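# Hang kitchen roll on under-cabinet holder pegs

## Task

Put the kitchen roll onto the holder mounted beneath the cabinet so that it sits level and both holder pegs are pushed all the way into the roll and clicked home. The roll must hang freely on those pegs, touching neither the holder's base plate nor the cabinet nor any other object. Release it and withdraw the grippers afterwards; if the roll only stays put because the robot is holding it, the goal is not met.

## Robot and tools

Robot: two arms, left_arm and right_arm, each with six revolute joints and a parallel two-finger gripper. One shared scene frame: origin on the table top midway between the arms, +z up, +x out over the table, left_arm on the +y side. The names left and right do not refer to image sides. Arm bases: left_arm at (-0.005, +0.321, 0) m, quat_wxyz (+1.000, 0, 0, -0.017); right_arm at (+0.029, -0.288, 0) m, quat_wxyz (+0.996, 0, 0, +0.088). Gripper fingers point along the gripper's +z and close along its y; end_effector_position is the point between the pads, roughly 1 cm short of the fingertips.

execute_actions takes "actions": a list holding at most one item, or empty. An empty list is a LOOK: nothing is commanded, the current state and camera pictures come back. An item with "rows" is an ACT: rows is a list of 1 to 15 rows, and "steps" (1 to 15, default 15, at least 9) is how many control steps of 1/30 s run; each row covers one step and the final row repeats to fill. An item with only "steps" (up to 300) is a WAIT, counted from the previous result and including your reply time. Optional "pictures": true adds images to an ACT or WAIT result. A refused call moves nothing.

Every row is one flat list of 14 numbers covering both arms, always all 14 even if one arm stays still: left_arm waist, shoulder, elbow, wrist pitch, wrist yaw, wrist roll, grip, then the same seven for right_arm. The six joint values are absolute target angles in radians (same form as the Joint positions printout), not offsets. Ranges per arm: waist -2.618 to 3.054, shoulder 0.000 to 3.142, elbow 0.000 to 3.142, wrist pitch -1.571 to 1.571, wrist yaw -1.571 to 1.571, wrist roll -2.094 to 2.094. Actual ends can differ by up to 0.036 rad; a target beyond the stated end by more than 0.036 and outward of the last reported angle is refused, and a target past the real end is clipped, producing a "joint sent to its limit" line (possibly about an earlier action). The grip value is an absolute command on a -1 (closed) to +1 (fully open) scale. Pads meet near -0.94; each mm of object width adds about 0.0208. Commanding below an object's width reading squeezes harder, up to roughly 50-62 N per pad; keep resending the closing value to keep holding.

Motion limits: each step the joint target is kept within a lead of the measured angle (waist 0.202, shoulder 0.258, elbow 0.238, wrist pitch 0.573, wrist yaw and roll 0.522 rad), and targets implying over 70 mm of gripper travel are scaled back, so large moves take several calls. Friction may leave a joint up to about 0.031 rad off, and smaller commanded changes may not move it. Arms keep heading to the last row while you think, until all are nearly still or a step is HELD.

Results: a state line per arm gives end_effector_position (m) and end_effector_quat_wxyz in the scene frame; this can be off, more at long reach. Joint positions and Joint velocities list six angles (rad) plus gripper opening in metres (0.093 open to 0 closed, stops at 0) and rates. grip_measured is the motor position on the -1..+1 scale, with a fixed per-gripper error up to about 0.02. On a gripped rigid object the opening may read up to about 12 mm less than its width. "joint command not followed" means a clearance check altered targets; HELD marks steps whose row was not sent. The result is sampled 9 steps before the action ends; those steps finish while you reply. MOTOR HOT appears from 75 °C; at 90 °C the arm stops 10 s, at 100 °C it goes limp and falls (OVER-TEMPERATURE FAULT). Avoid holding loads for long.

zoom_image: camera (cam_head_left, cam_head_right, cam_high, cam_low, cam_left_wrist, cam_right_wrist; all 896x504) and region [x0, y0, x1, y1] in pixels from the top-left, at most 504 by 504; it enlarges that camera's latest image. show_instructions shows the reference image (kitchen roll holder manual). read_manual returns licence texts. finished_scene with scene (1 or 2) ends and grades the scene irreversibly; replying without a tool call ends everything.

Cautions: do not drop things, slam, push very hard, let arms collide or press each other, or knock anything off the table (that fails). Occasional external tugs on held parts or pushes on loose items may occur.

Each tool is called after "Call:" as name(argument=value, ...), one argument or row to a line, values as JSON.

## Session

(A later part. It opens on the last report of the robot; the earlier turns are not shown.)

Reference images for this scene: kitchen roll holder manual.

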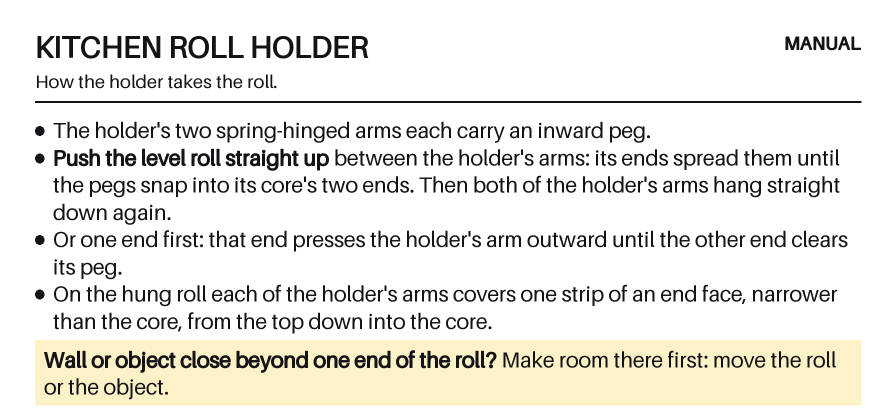

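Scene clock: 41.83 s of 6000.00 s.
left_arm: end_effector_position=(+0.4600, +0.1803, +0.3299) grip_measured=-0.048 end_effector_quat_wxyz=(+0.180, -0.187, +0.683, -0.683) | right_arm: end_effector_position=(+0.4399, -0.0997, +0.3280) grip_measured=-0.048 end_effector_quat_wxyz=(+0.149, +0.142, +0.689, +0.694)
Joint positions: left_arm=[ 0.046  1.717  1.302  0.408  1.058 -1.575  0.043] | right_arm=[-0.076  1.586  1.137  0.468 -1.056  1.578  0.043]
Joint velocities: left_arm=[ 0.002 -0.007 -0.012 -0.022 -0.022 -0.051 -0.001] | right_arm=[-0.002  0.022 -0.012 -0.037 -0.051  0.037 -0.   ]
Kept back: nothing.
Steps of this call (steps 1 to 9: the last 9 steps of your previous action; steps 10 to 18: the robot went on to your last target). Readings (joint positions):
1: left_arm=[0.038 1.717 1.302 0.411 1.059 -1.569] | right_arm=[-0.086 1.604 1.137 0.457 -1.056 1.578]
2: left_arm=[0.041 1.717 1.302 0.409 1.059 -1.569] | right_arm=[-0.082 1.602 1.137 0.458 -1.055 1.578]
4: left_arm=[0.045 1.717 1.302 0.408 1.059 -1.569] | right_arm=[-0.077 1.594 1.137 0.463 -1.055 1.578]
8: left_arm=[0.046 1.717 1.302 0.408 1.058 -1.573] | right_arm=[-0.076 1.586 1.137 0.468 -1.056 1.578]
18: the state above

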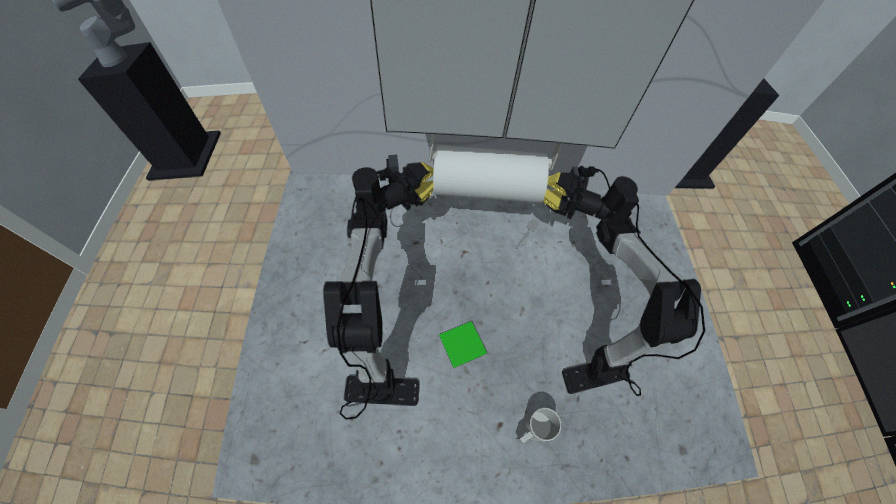

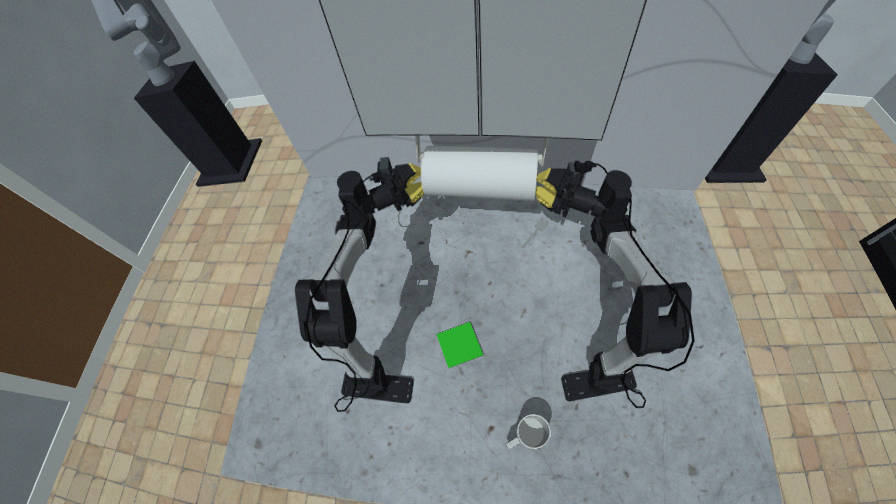

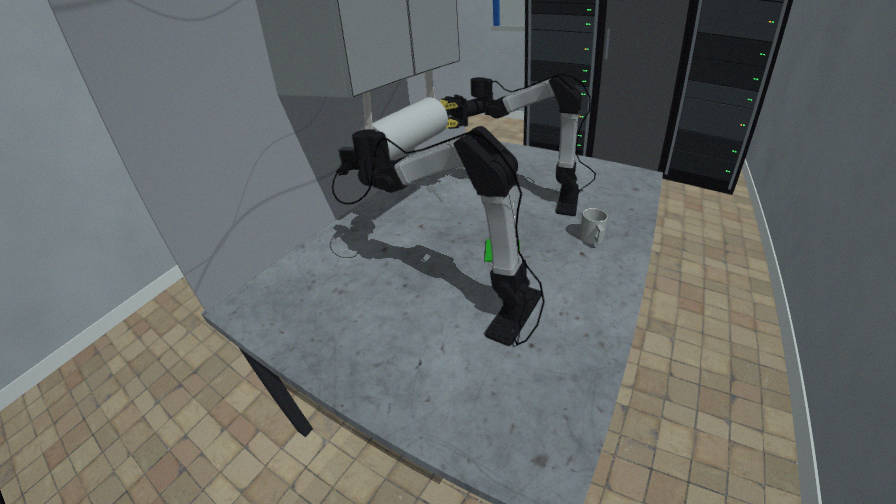

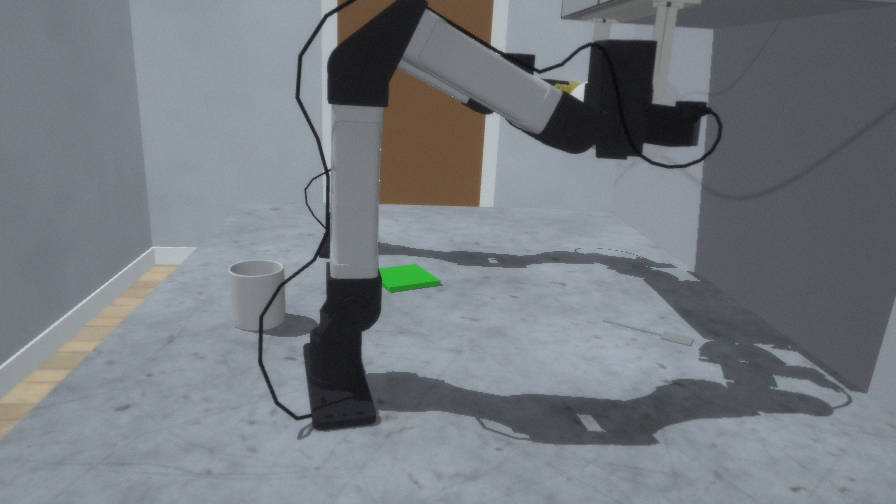

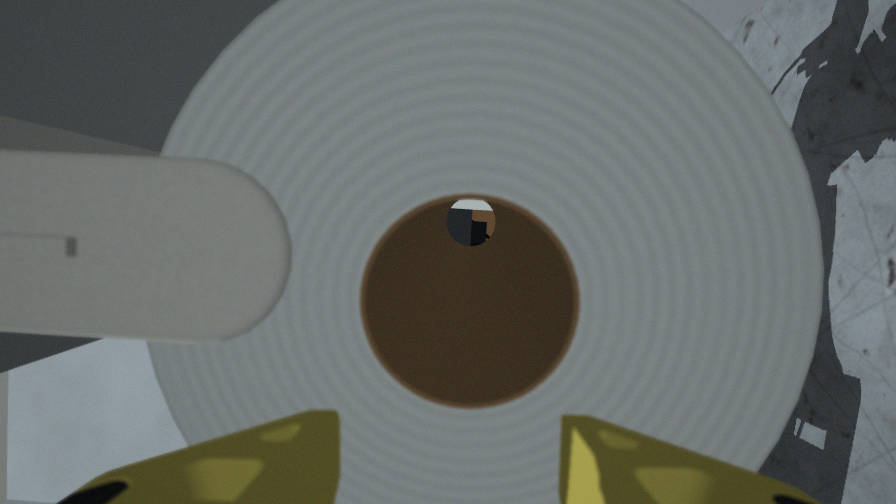

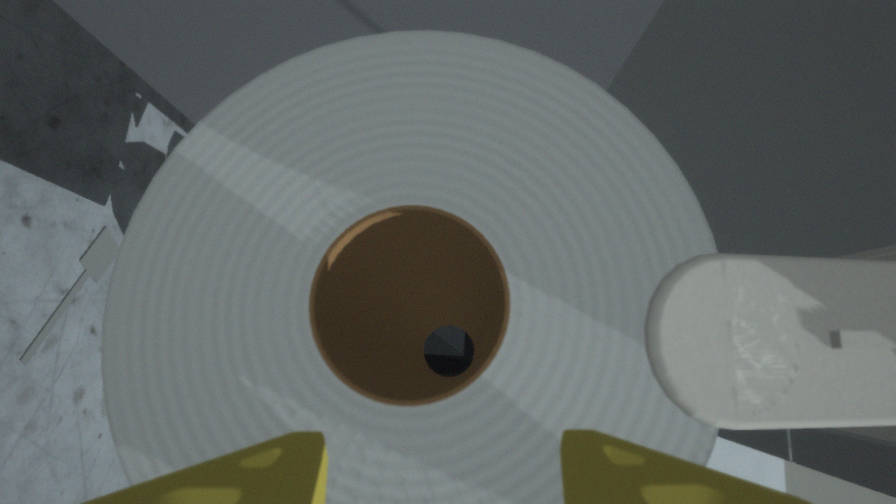

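Right peg looks past the rim. Now shift back to −y keeping squeeze.

Call:
execute_actions(
  actions=[
    {"rows":[[-0.05,1.67,1.33,0.48,1.22,-1.57,-0.05,0.014,1.56,1.185,0.53,-1.15,1.57,-0.05],[-0.055,1.67,1.33,0.48,1.22,-1.57,-0.05,0.009,1.56,1.185,0.53,-1.15,1.57,-0.05],[-0.06,1.67,1.33,0.48,1.22,-1.57,-0.05,0.004,1.56,1.185,0.53,-1.15,1.57,-0.05],[-0.065,1.67,1.33,0.48,1.22,-1.57,-0.05,-0.001,1.56,1.185,0.53,-1.15,1.57,-0.05],[-0.07,1.67,1.33,0.48,1.22,-1.57,-0.05,-0.006,1.56,1.185,0.53,-1.15,1.57,-0.05],[-0.075,1.67,1.33,0.48,1.21,-1.57,-0.05,-0.011,1.56,1.185,0.53,-1.15,1.57,-0.05],[-0.08,1.67,1.33,0.48,1.21,-1.57,-0.05,-0.016,1.56,1.185,0.53,-1.15,1.57,-0.05],[-0.085,1.67,1.33,0.48,1.21,-1.57,-0.05,-0.021,1.56,1.185,0.53,-1.15,1.57,-0.05],[-0.09,1.67,1.33,0.48,1.21,-1.57,-0.05,-0.026,1.56,1.185,0.53,-1.15,1.57,-0.05],[-0.095,1.67,1.33,0.48,1.21,-1.57,-0.05,-0.031,1.56,1.185,0.53,-1.15,1.57,-0.05],[-0.095,1.67,1.33,0.48,1.21,-1.57,-0.05,-0.036,1.56,1.185,0.53,-1.15,1.57,-0.05],[-0.095,1.67,1.33,0.48,1.21,-1.57,-0.05,-0.04,1.56,1.185,0.53,-1.15,1.57,-0.05]]},
  ],
)

Call:
execute_actions(
  actions=[
    {"steps":18},
  ],
  pictures=true,
)

Scene clock: 42.77 s of 6000.00 s.
left_arm: end_effector_position=(+0.4599, +0.1791, +0.3299) grip_measured=-0.048 end_effector_quat_wxyz=(+0.180, -0.187, +0.683, -0.683) | right_arm: end_effector_position=(+0.4403, -0.1010, +0.3280) grip_measured=-0.048 end_effector_quat_wxyz=(+0.150, +0.142, +0.689, +0.694)
Joint positions: left_arm=[ 0.043  1.717  1.302  0.408  1.056 -1.575  0.043] | right_arm=[-0.079  1.586  1.137  0.468 -1.058  1.578  0.043]
Joint velocities: left_arm=[-0.066 -0.012 -0.002  0.007 -0.037 -0.007 -0.001] | right_arm=[-0.071  0.007 -0.012  0.095 -0.081 -0.007 -0.001]
Steps of this call (steps 1 to 15: the robot went on to your last target; steps 16 to 22: nothing new was sent; steps 23 to 28: the first 6 steps of this action). Readings (joint positions):
23: left_arm=[0.046 1.717 1.302 0.408 1.058 -1.575] | right_arm=[-0.076 1.586 1.137 0.468 -1.056 1.578]
24: left_arm=[0.046 1.717 1.302 0.408 1.058 -1.575] | right_arm=[-0.076 1.586 1.137 0.468 -1.056 1.578]
26: left_arm=[0.045 1.717 1.302 0.408 1.058 -1.575] | right_arm=[-0.076 1.586 1.137 0.468 -1.056 1.578]
28: the state above

Scene clock: 43.37 s of 6000.00 s.
left_arm: end_effector_position=(+0.4589, +0.1676, +0.3298) grip_measured=-0.048 end_effector_quat_wxyz=(+0.177, -0.185, +0.684, -0.683) | right_arm: end_effector_position=(+0.4438, -0.1132, +0.3283) grip_measured=-0.048 end_effector_quat_wxyz=(+0.157, +0.147, +0.688, +0.693)
Joint positions: left_arm=[ 0.014  1.717  1.302  0.408  1.033 -1.575  0.043] | right_arm=[-0.111  1.586  1.137  0.471 -1.073  1.578  0.043]
Joint velocities: left_arm=[-0.017  0.007 -0.022  0.007  0.022 -0.037 -0.001] | right_arm=[-0.012 -0.042  0.002 -0.051 -0.007 -0.007 -0.   ]
Kept back: nothing.
Steps of this call (steps 1 to 9: the last 9 steps of your previous action; steps 10 to 18: the robot went on to your last target). Readings (joint positions):
1: left_arm=[0.040 1.717 1.302 0.408 1.053 -1.575] | right_arm=[-0.082 1.586 1.137 0.468 -1.060 1.578]
2: left_arm=[0.037 1.717 1.302 0.408 1.050 -1.575] | right_arm=[-0.087 1.586 1.137 0.468 -1.062 1.578]
4: left_arm=[0.029 1.717 1.302 0.408 1.044 -1.575] | right_arm=[-0.095 1.586 1.137 0.468 -1.067 1.578]
8: left_arm=[0.016 1.717 1.302 0.408 1.036 -1.575] | right_arm=[-0.109 1.586 1.137 0.470 -1.073 1.578]
18: the state above

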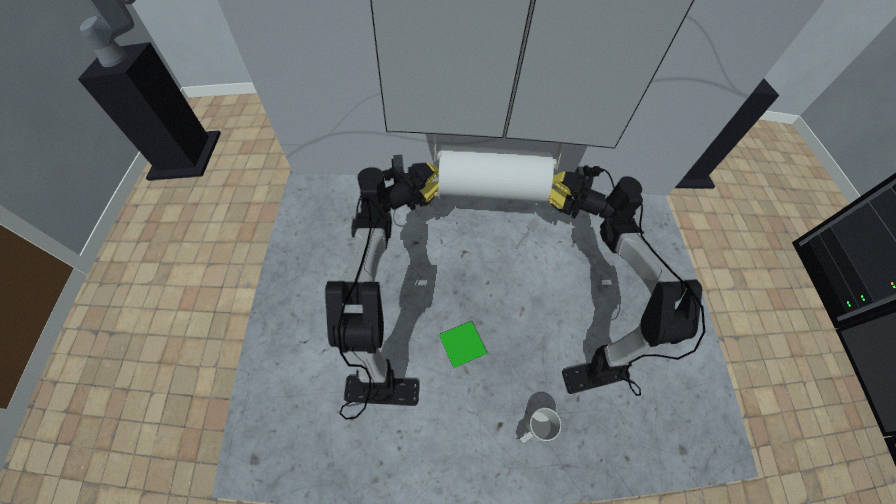

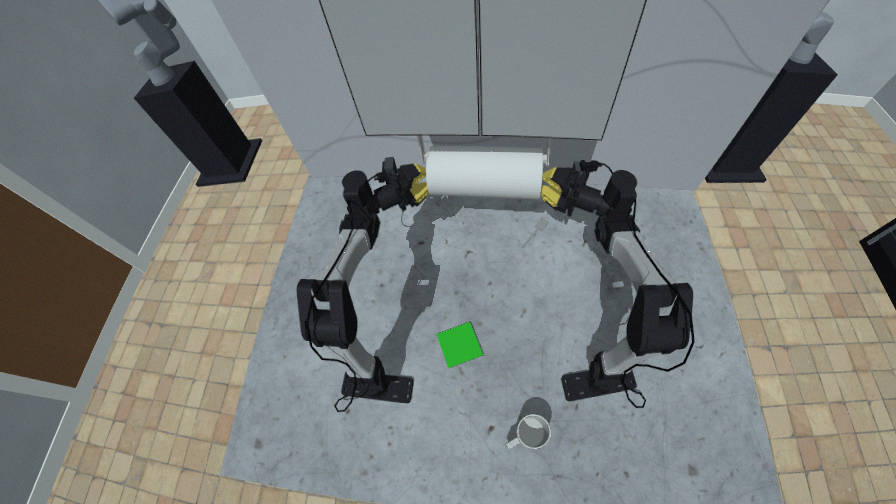

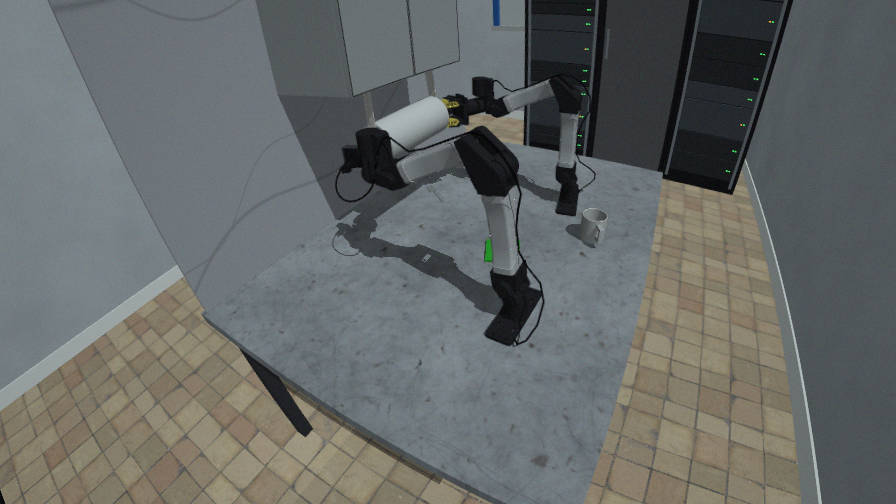

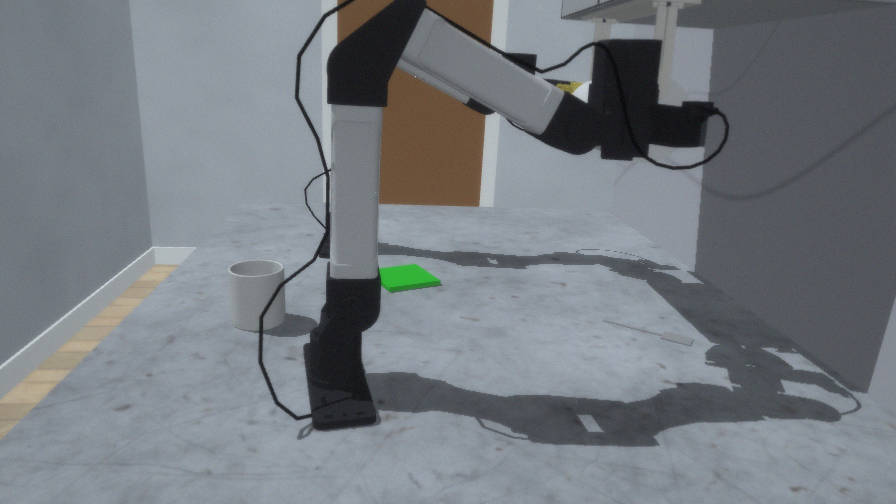

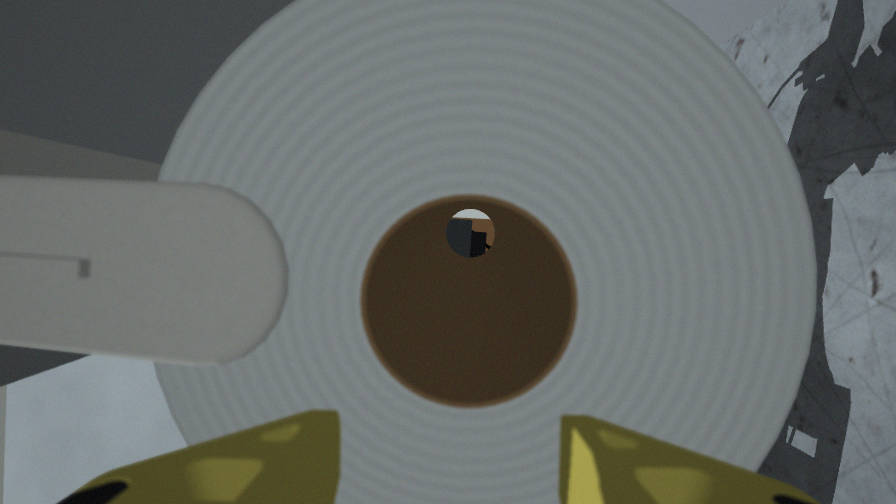

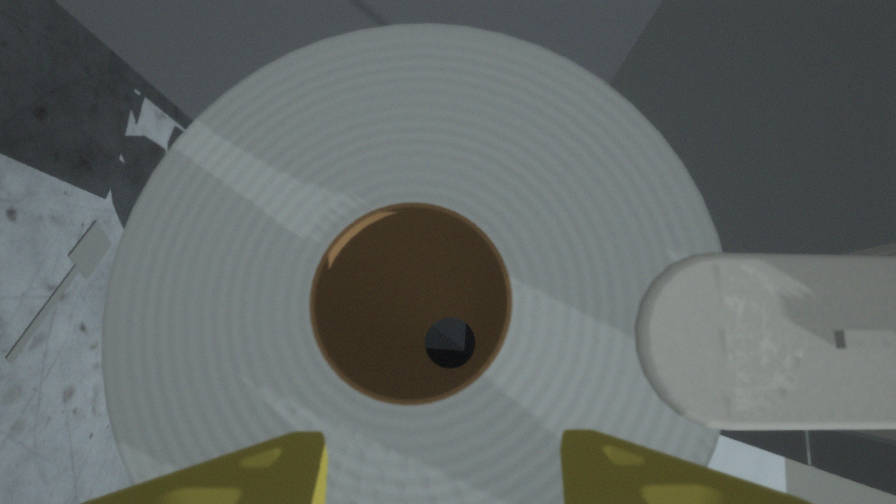

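Call:
execute_actions(
  actions=[
    {"rows":[[-0.08,1.70,1.31,0.43,1.19,-1.57,-0.05,-0.043,1.565,1.175,0.51,-1.15,1.57,-0.05],[-0.083,1.70,1.31,0.43,1.19,-1.57,-0.05,-0.046,1.565,1.175,0.51,-1.15,1.57,-0.05],[-0.086,1.70,1.31,0.43,1.19,-1.57,-0.05,-0.049,1.565,1.175,0.51,-1.15,1.57,-0.05],[-0.089,1.70,1.31,0.43,1.19,-1.57,-0.05,-0.052,1.565,1.175,0.51,-1.15,1.57,-0.05],[-0.092,1.70,1.31,0.43,1.19,-1.57,-0.05,-0.055,1.565,1.175,0.51,-1.15,1.57,-0.05],[-0.095,1.70,1.31,0.43,1.19,-1.57,-0.05,-0.058,1.565,1.175,0.51,-1.15,1.57,-0.05],[-0.095,1.70,1.31,0.43,1.19,-1.57,-0.05,-0.06,1.565,1.175,0.51,-1.15,1.57,-0.05],[-0.095,1.695,1.31,0.43,1.19,-1.57,-0.05,-0.06,1.565,1.175,0.51,-1.15,1.57,-0.05],[-0.095,1.69,1.31,0.435,1.19,-1.57,-0.05,-0.06,1.565,1.175,0.51,-1.15,1.57,-0.05],[-0.095,1.685,1.31,0.44,1.19,-1.57,-0.05,-0.06,1.565,1.175,0.51,-1.15,1.57,-0.05],[-0.095,1.68,1.315,0.44,1.19,-1.57,-0.05,-0.06,1.565,1.175,0.51,-1.15,1.57,-0.05],[-0.095,1.675,1.315,0.44,1.19,-1.57,-0.05,-0.06,1.565,1.175,0.51,-1.15,1.57,-0.05],[-0.095,1.67,1.32,0.44,1.19,-1.57,-0.05,-0.06,1.565,1.175,0.51,-1.15,1.57,-0.05],[-0.095,1.665,1.32,0.44,1.19,-1.57,-0.05,-0.06,1.565,1.175,0.51,-1.15,1.57,-0.05]]},
  ],
)

Call:
execute_actions(
  actions=[
    {"steps":18},
  ],
  pictures=true,
)

Scene clock: 44.60 s of 6000.00 s.
left_arm: end_effector_position=(+0.4590, +0.1665, +0.3287) grip_measured=-0.048 end_effector_quat_wxyz=(+0.176, -0.187, +0.684, -0.682) | right_arm: end_effector_position=(+0.4440, -0.1148, +0.3283) grip_measured=-0.048 end_effector_quat_wxyz=(+0.157, +0.147, +0.688, +0.693)
Joint positions: left_arm=[ 0.011  1.717  1.302  0.401  1.029 -1.575  0.043] | right_arm=[-0.116  1.586  1.137  0.471 -1.077  1.577  0.043]
Joint velocities: left_arm=[-0.046 -0.012  0.002  0.022 -0.051 -0.081  0.   ] | right_arm=[-0.061 -0.007 -0.007 -0.022  0.081  0.051  0.   ]
Steps of this call (steps 1 to 15: the robot went on to your last target; steps 16 to 31: nothing new was sent; steps 32 to 37: the first 6 steps of this action). Readings (joint positions):
32: left_arm=[0.014 1.717 1.302 0.405 1.031 -1.575] | right_arm=[-0.111 1.586 1.137 0.471 -1.073 1.578]
33: left_arm=[0.014 1.717 1.302 0.403 1.031 -1.575] | right_arm=[-0.111 1.586 1.137 0.471 -1.073 1.578]
35: left_arm=[0.013 1.717 1.302 0.401 1.030 -1.575] | right_arm=[-0.113 1.586 1.137 0.471 -1.074 1.577]
37: the state above

Scene clock: 45.20 s of 6000.00 s.
left_arm: end_effector_position=(+0.4524, +0.1646, +0.3415) grip_measured=-0.048 end_effector_quat_wxyz=(+0.185, -0.177, +0.682, -0.685) | right_arm: end_effector_position=(+0.4445, -0.1168, +0.3285) grip_measured=-0.048 end_effector_quat_wxyz=(+0.159, +0.148, +0.688, +0.693)
Joint positions: left_arm=[ 0.006  1.688  1.302  0.402  1.026 -1.573  0.043] | right_arm=[-0.121  1.586  1.137  0.472 -1.079  1.577  0.043]
Joint velocities: left_arm=[ 0.012 -0.007  0.002  0.051 -0.066 -0.007  0.   ] | right_arm=[-0.007 -0.027 -0.027  0.007 -0.051  0.037  0.001]
Kept back: nothing.
Steps of this call (steps 1 to 9: the last 9 steps of your previous action; steps 10 to 18: the robot went on to your last target). Readings (joint positions):
1: left_arm=[0.009 1.717 1.302 0.401 1.028 -1.575] | right_arm=[-0.118 1.586 1.137 0.471 -1.079 1.577]
2: left_arm=[0.008 1.717 1.302 0.401 1.028 -1.575] | right_arm=[-0.120 1.586 1.137 0.471 -1.080 1.577]
4: left_arm=[0.007 1.717 1.302 0.401 1.026 -1.575] | right_arm=[-0.121 1.586 1.137 0.471 -1.082 1.577]
8: left_arm=[0.007 1.712 1.302 0.401 1.026 -1.575] | right_arm=[-0.121 1.586 1.137 0.471 -1.083 1.577]
18: the state above

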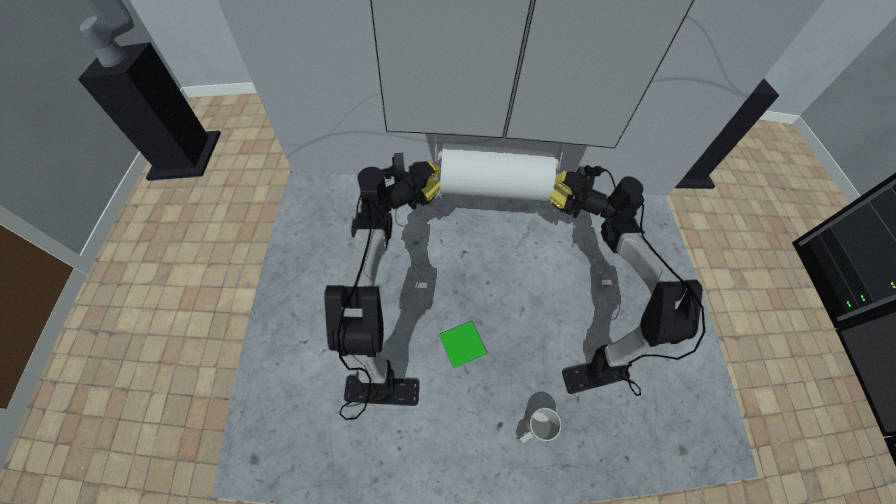

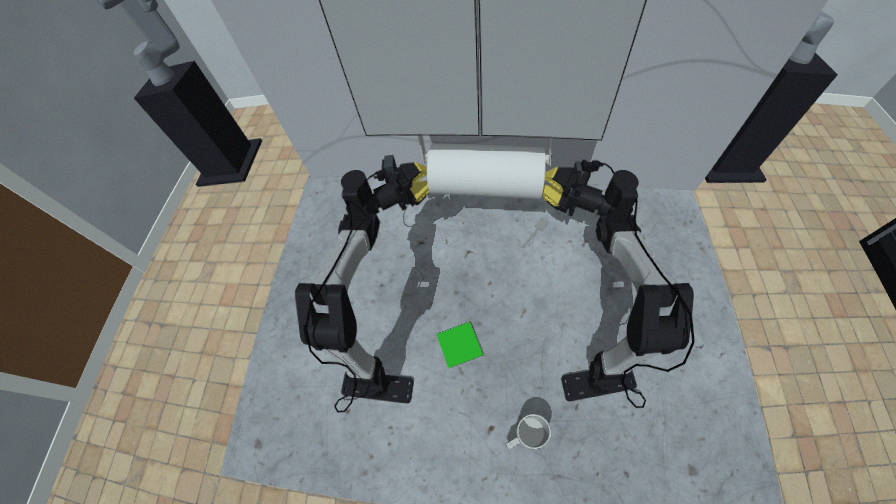

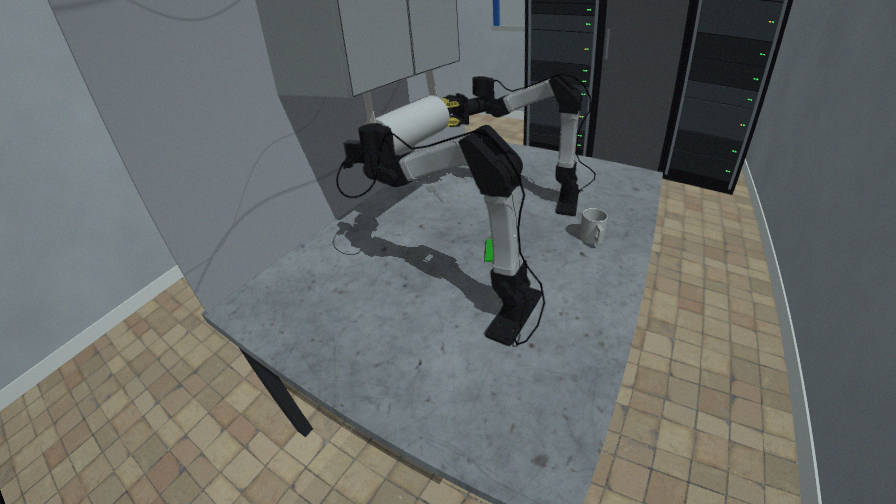

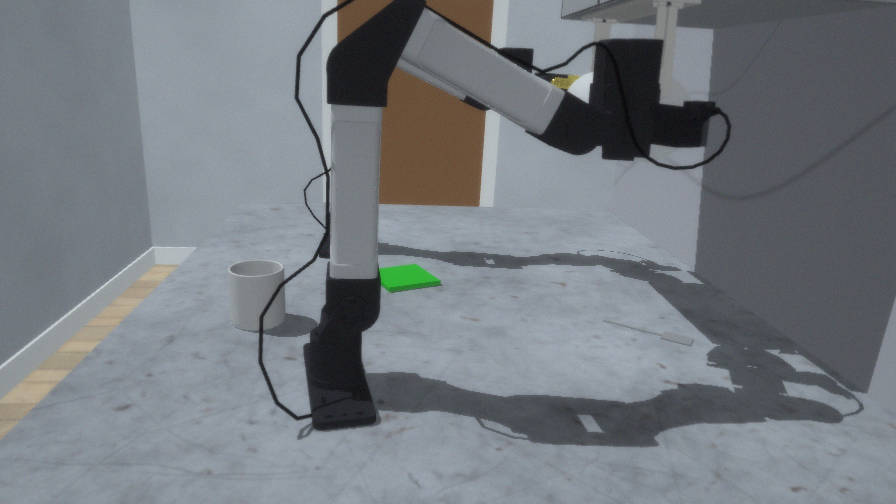

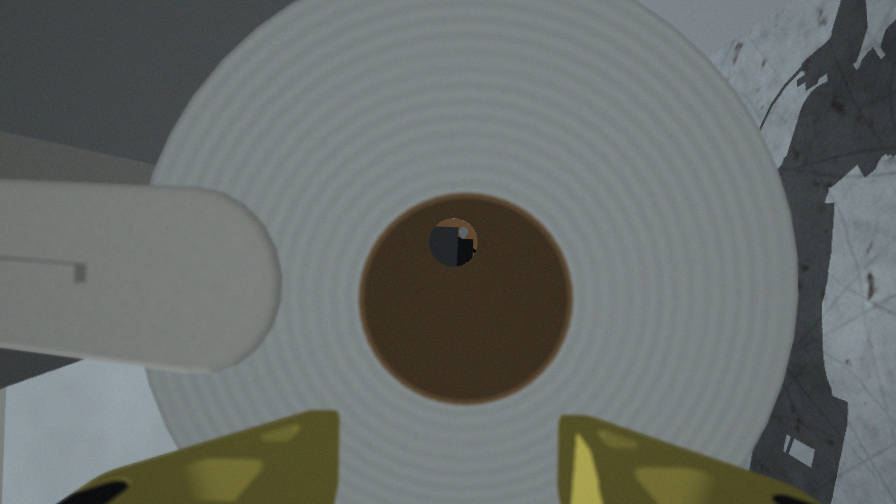

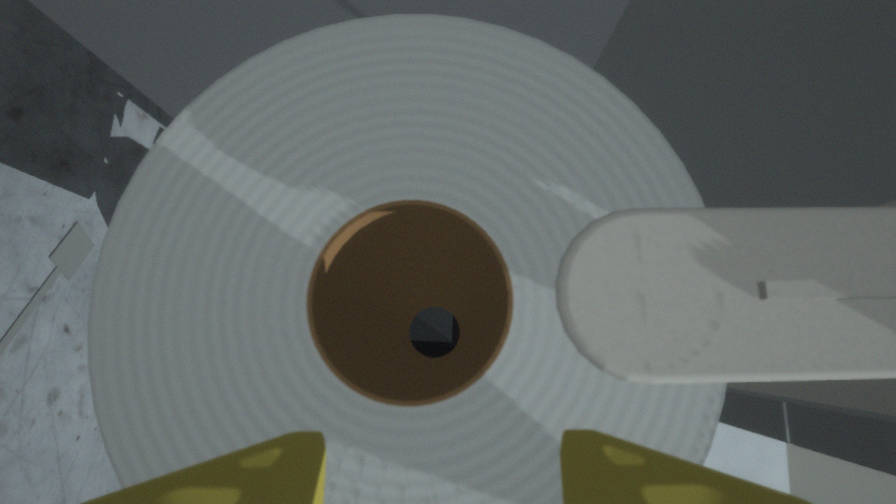

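Call:
execute_actions(
  actions=[
    {"rows":[[-0.093,1.665,1.33,0.44,1.19,-1.57,-0.05,-0.055,1.565,1.175,0.51,-1.15,1.57,-0.05],[-0.091,1.665,1.34,0.435,1.19,-1.57,-0.05,-0.05,1.565,1.18,0.505,-1.15,1.57,-0.05],[-0.089,1.663,1.347,0.43,1.19,-1.57,-0.05,-0.045,1.565,1.187,0.5,-1.15,1.57,-0.05],[-0.087,1.661,1.354,0.425,1.19,-1.57,-0.05,-0.04,1.565,1.194,0.495,-1.15,1.57,-0.05],[-0.084,1.66,1.361,0.42,1.19,-1.57,-0.05,-0.035,1.565,1.201,0.49,-1.15,1.57,-0.05],[-0.081,1.658,1.368,0.413,1.19,-1.57,-0.05,-0.03,1.565,1.208,0.483,-1.15,1.57,-0.05],[-0.078,1.657,1.375,0.406,1.19,-1.57,-0.05,-0.025,1.565,1.216,0.476,-1.15,1.57,-0.05],[-0.075,1.656,1.382,0.399,1.19,-1.57,-0.05,-0.02,1.563,1.224,0.468,-1.15,1.57,-0.05],[-0.072,1.655,1.389,0.392,1.19,-1.57,-0.05,-0.017,1.561,1.232,0.46,-1.15,1.57,-0.05],[-0.07,1.655,1.396,0.385,1.19,-1.57,-0.05,-0.015,1.56,1.24,0.452,-1.15,1.57,-0.05],[-0.07,1.655,1.403,0.378,1.19,-1.57,-0.05,-0.015,1.56,1.248,0.444,-1.15,1.57,-0.05],[-0.07,1.655,1.41,0.37,1.19,-1.57,-0.05,-0.015,1.56,1.256,0.436,-1.15,1.57,-0.05]]},
  ],
)

Call:
execute_actions(
  actions=[
    {"steps":18},
  ],
  pictures=true,
)

Scene clock: 46.17 s of 6000.00 s.
left_arm: end_effector_position=(+0.4531, +0.1649, +0.3479) grip_measured=-0.048 end_effector_quat_wxyz=(+0.190, -0.173, +0.681, -0.686) | right_arm: end_effector_position=(+0.4457, -0.1161, +0.3371) grip_measured=-0.048 end_effector_quat_wxyz=(+0.165, +0.142, +0.686, +0.694)
Joint positions: left_arm=[ 0.007  1.688  1.32   0.395  1.026 -1.573  0.043] | right_arm=[-0.119  1.586  1.161  0.465 -1.076  1.577  0.043]
Joint velocities: left_arm=[ 0.012 -0.007  0.222 -0.095  0.007 -0.007  0.001] | right_arm=[ 0.012  0.017  0.222 -0.051  0.022 -0.037  0.   ]
Steps of this call (steps 1 to 15: the robot went on to your last target; steps 16 to 23: nothing new was sent; steps 24 to 29: the first 6 steps of this action). Readings (joint positions):
24: left_arm=[0.006 1.688 1.302 0.402 1.026 -1.573] | right_arm=[-0.121 1.586 1.137 0.472 -1.079 1.577]
25: left_arm=[0.006 1.688 1.302 0.402 1.026 -1.573] | right_arm=[-0.121 1.586 1.138 0.472 -1.079 1.577]
27: left_arm=[0.006 1.688 1.307 0.399 1.026 -1.573] | right_arm=[-0.121 1.586 1.146 0.469 -1.079 1.577]
29: the state above

Scene clock: 46.77 s of 6000.00 s.
left_arm: end_effector_position=(+0.4556, +0.1708, +0.3672) grip_measured=-0.048 end_effector_quat_wxyz=(+0.202, -0.170, +0.677, -0.687) | right_arm: end_effector_position=(+0.4464, -0.1099, +0.3555) grip_measured=-0.048 end_effector_quat_wxyz=(+0.168, +0.133, +0.684, +0.697)
Joint positions: left_arm=[ 0.019  1.685  1.379  0.356  1.025 -1.573  0.043] | right_arm=[-0.103  1.586  1.223  0.42  -1.069  1.577  0.043]
Joint velocities: left_arm=[ 0.002  0.002 -0.002 -0.022  0.007  0.022 -0.001] | right_arm=[ 0.012 -0.012  0.012 -0.007  0.066  0.007  0.   ]
Kept back: nothing.
Steps of this call (steps 1 to 9: the last 9 steps of your previous action; steps 10 to 18: the robot went on to your last target). Readings (joint positions):
1: left_arm=[0.008 1.688 1.329 0.393 1.026 -1.573] | right_arm=[-0.117 1.586 1.168 0.462 -1.074 1.577]
2: left_arm=[0.009 1.688 1.337 0.390 1.026 -1.573] | right_arm=[-0.115 1.586 1.177 0.458 -1.072 1.577]
4: left_arm=[0.013 1.688 1.352 0.382 1.026 -1.573] | right_arm=[-0.110 1.586 1.193 0.448 -1.070 1.577]
8: left_arm=[0.019 1.688 1.376 0.364 1.026 -1.573] | right_arm=[-0.103 1.586 1.219 0.427 -1.069 1.577]
18: the state above

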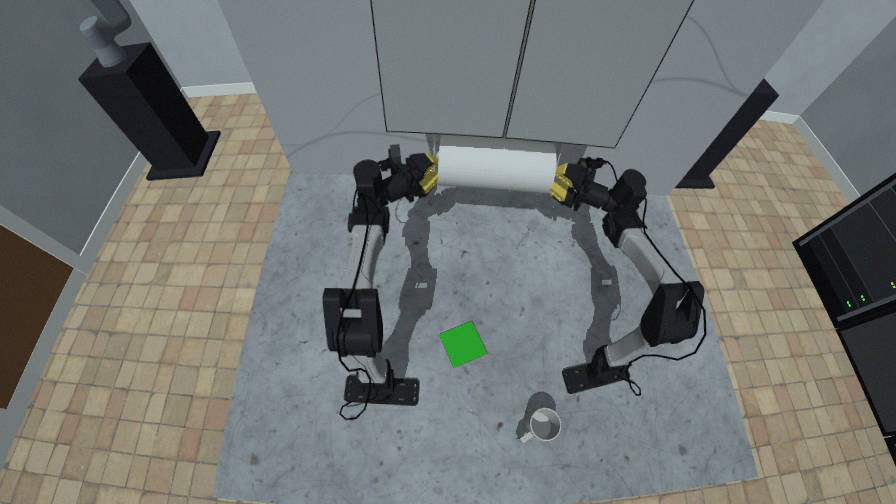

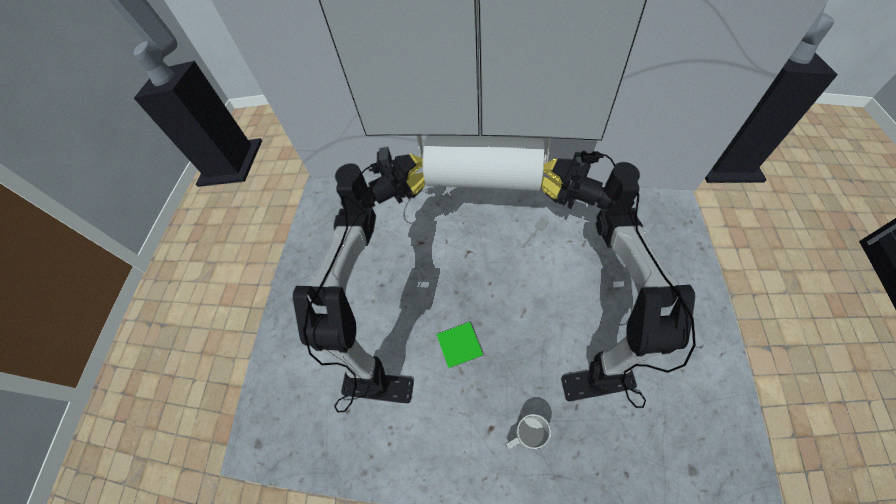

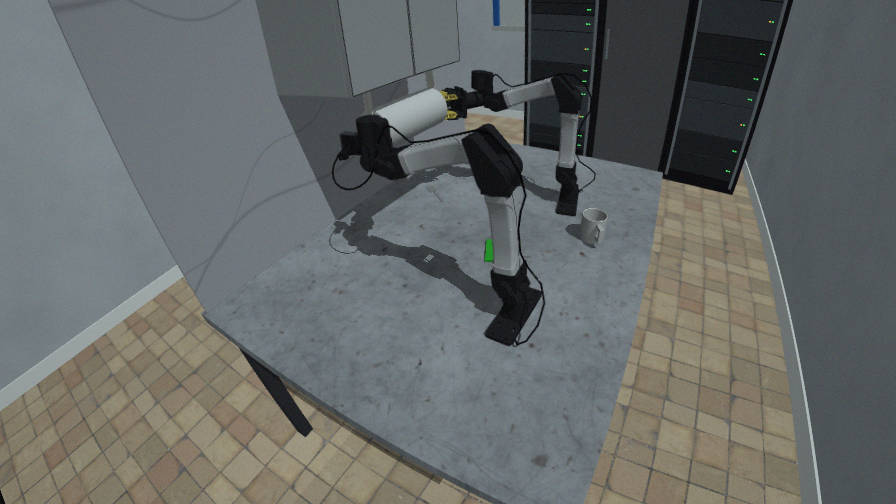

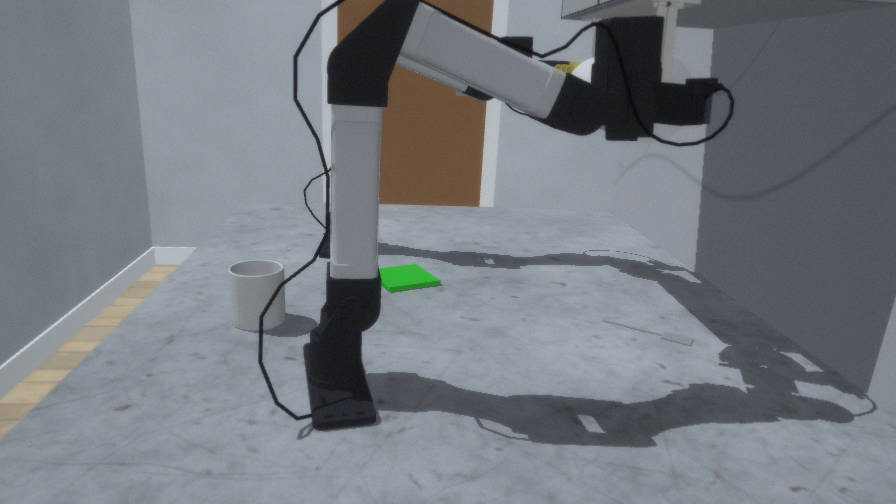

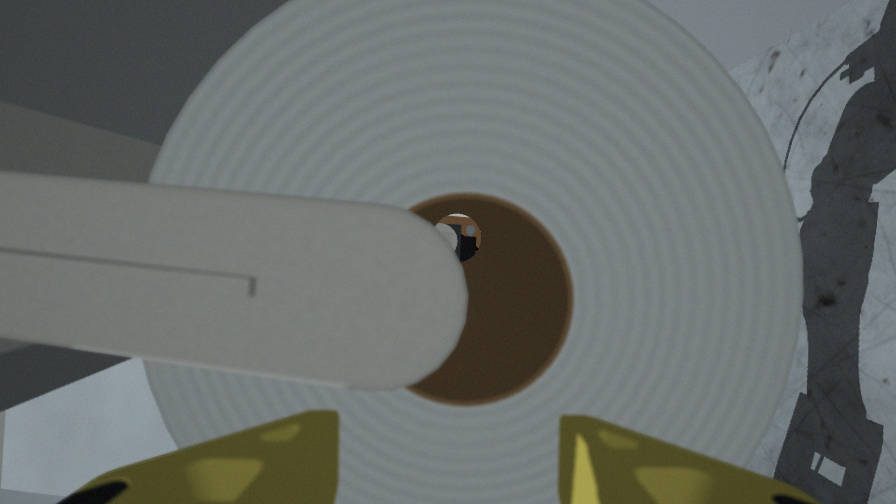

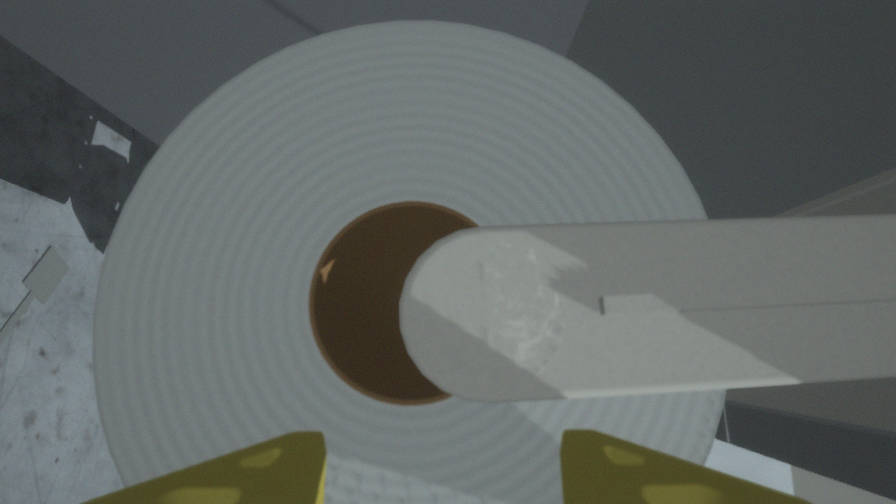

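Call:
execute_actions(
  actions=[
    {"rows":[[-0.07,1.655,1.417,0.37,1.19,-1.57,-0.05,-0.015,1.56,1.264,0.436,-1.15,1.57,-0.05],[-0.07,1.655,1.424,0.37,1.19,-1.57,-0.05,-0.015,1.56,1.272,0.436,-1.15,1.57,-0.05],[-0.07,1.655,1.431,0.37,1.19,-1.57,-0.05,-0.015,1.56,1.28,0.436,-1.15,1.57,-0.05],[-0.07,1.655,1.438,0.37,1.19,-1.57,-0.05,-0.015,1.56,1.288,0.436,-1.15,1.57,-0.05],[-0.07,1.655,1.442,0.37,1.19,-1.57,-0.05,-0.015,1.56,1.294,0.436,-1.15,1.57,-0.05]],"steps":10},
  ],
)

Call:
execute_actions(
  actions=[
    {"steps":18},
  ],
  pictures=true,
)

Scene clock: 47.27 s of 6000.00 s.
left_arm: end_effector_position=(+0.4556, +0.1708, +0.3672) grip_measured=-0.048 end_effector_quat_wxyz=(+0.202, -0.170, +0.677, -0.687) | right_arm: end_effector_position=(+0.4464, -0.1099, +0.3555) grip_measured=-0.048 end_effector_quat_wxyz=(+0.168, +0.133, +0.684, +0.697)
Joint positions: left_arm=[ 0.019  1.685  1.379  0.356  1.025 -1.573  0.043] | right_arm=[-0.103  1.586  1.223  0.42  -1.069  1.577  0.043]
Joint velocities: left_arm=[-0.002  0.007  0.007 -0.051  0.007  0.022 -0.   ] | right_arm=[-0.017 -0.007 -0.007 -0.007  0.007 -0.051  0.   ]
Steps of this call (steps 1 to 14: the robot went on to your last target; step 15: the first step of this action). Readings (joint positions):
15: the state above

Scene clock: 47.87 s of 6000.00 s.
left_arm: end_effector_position=(+0.4523, +0.1708, +0.3881) grip_measured=-0.048 end_effector_quat_wxyz=(+0.217, -0.154, +0.672, -0.691) | right_arm: end_effector_position=(+0.4447, -0.1102, +0.3764) grip_measured=-0.048 end_effector_quat_wxyz=(+0.184, +0.119, +0.679, +0.701)
Joint positions: left_arm=[ 0.019  1.673  1.419  0.349  1.026 -1.573  0.043] | right_arm=[-0.103  1.575  1.268  0.41  -1.066  1.576  0.043]
Joint velocities: left_arm=[ 0.007 -0.007 -0.007  0.066  0.007  0.007 -0.001] | right_arm=[-0.007 -0.012  0.002 -0.037 -0.007 -0.007  0.   ]
Kept back: nothing.
Steps of this call (steps 1 to 9: the last 9 steps of your previous action; steps 10 to 18: the robot went on to your last target). Readings (joint positions):
1: left_arm=[0.019 1.685 1.381 0.354 1.025 -1.573] | right_arm=[-0.103 1.586 1.225 0.418 -1.069 1.577]
2: left_arm=[0.019 1.685 1.385 0.349 1.025 -1.573] | right_arm=[-0.103 1.586 1.230 0.413 -1.069 1.577]
4: left_arm=[0.019 1.685 1.395 0.341 1.025 -1.573] | right_arm=[-0.103 1.586 1.241 0.404 -1.069 1.577]
8: left_arm=[0.019 1.679 1.415 0.345 1.026 -1.573] | right_arm=[-0.103 1.580 1.265 0.408 -1.066 1.576]
18: the state above

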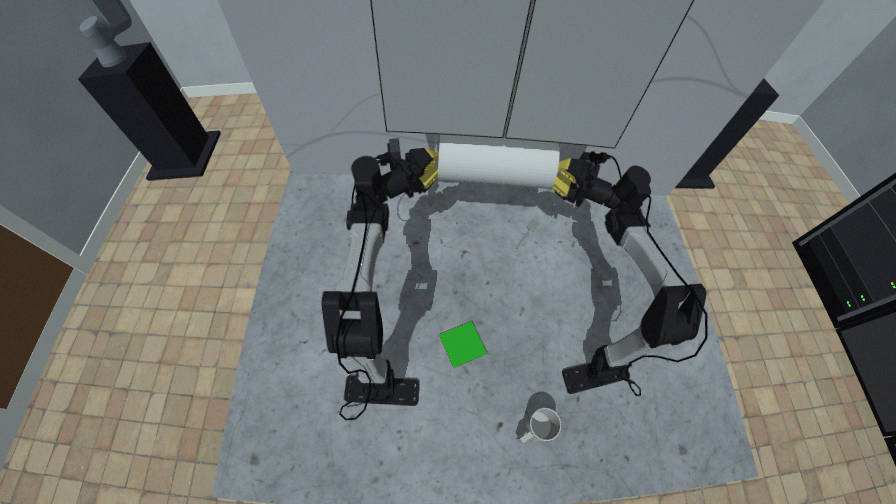

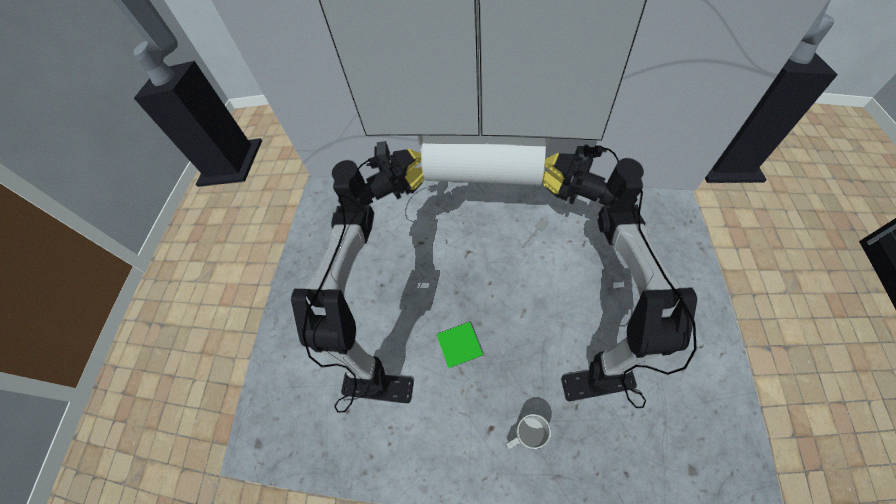

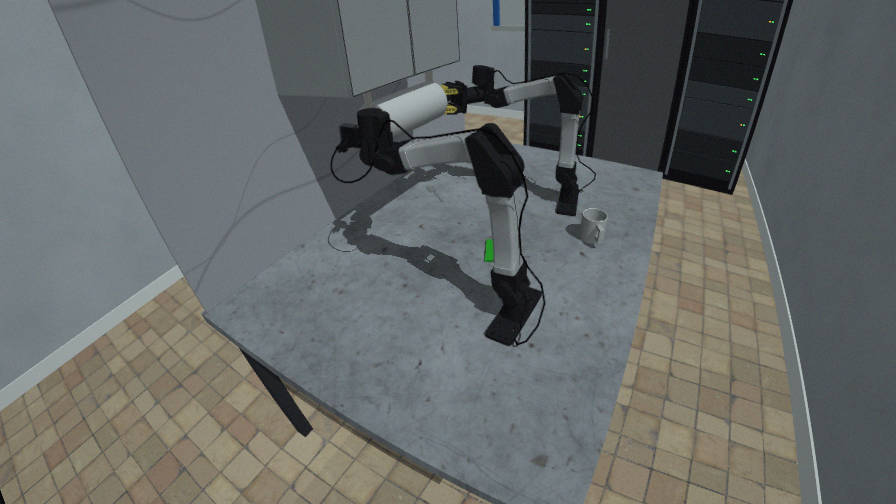

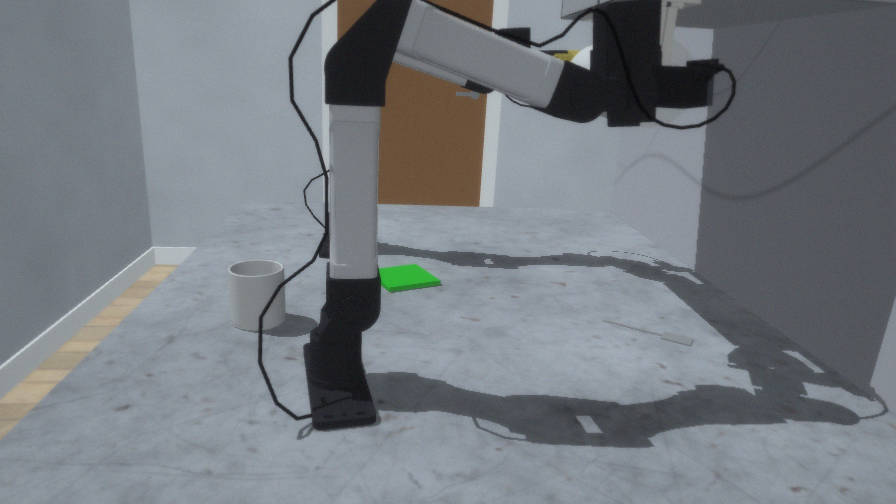

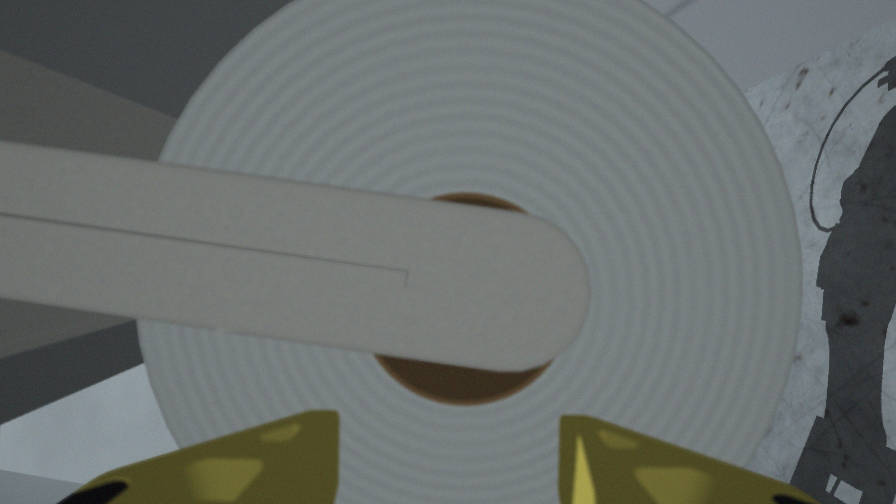

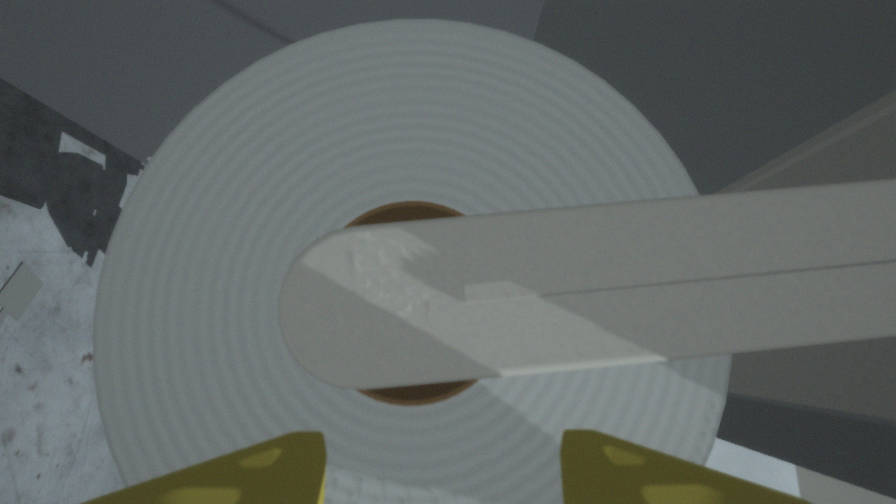

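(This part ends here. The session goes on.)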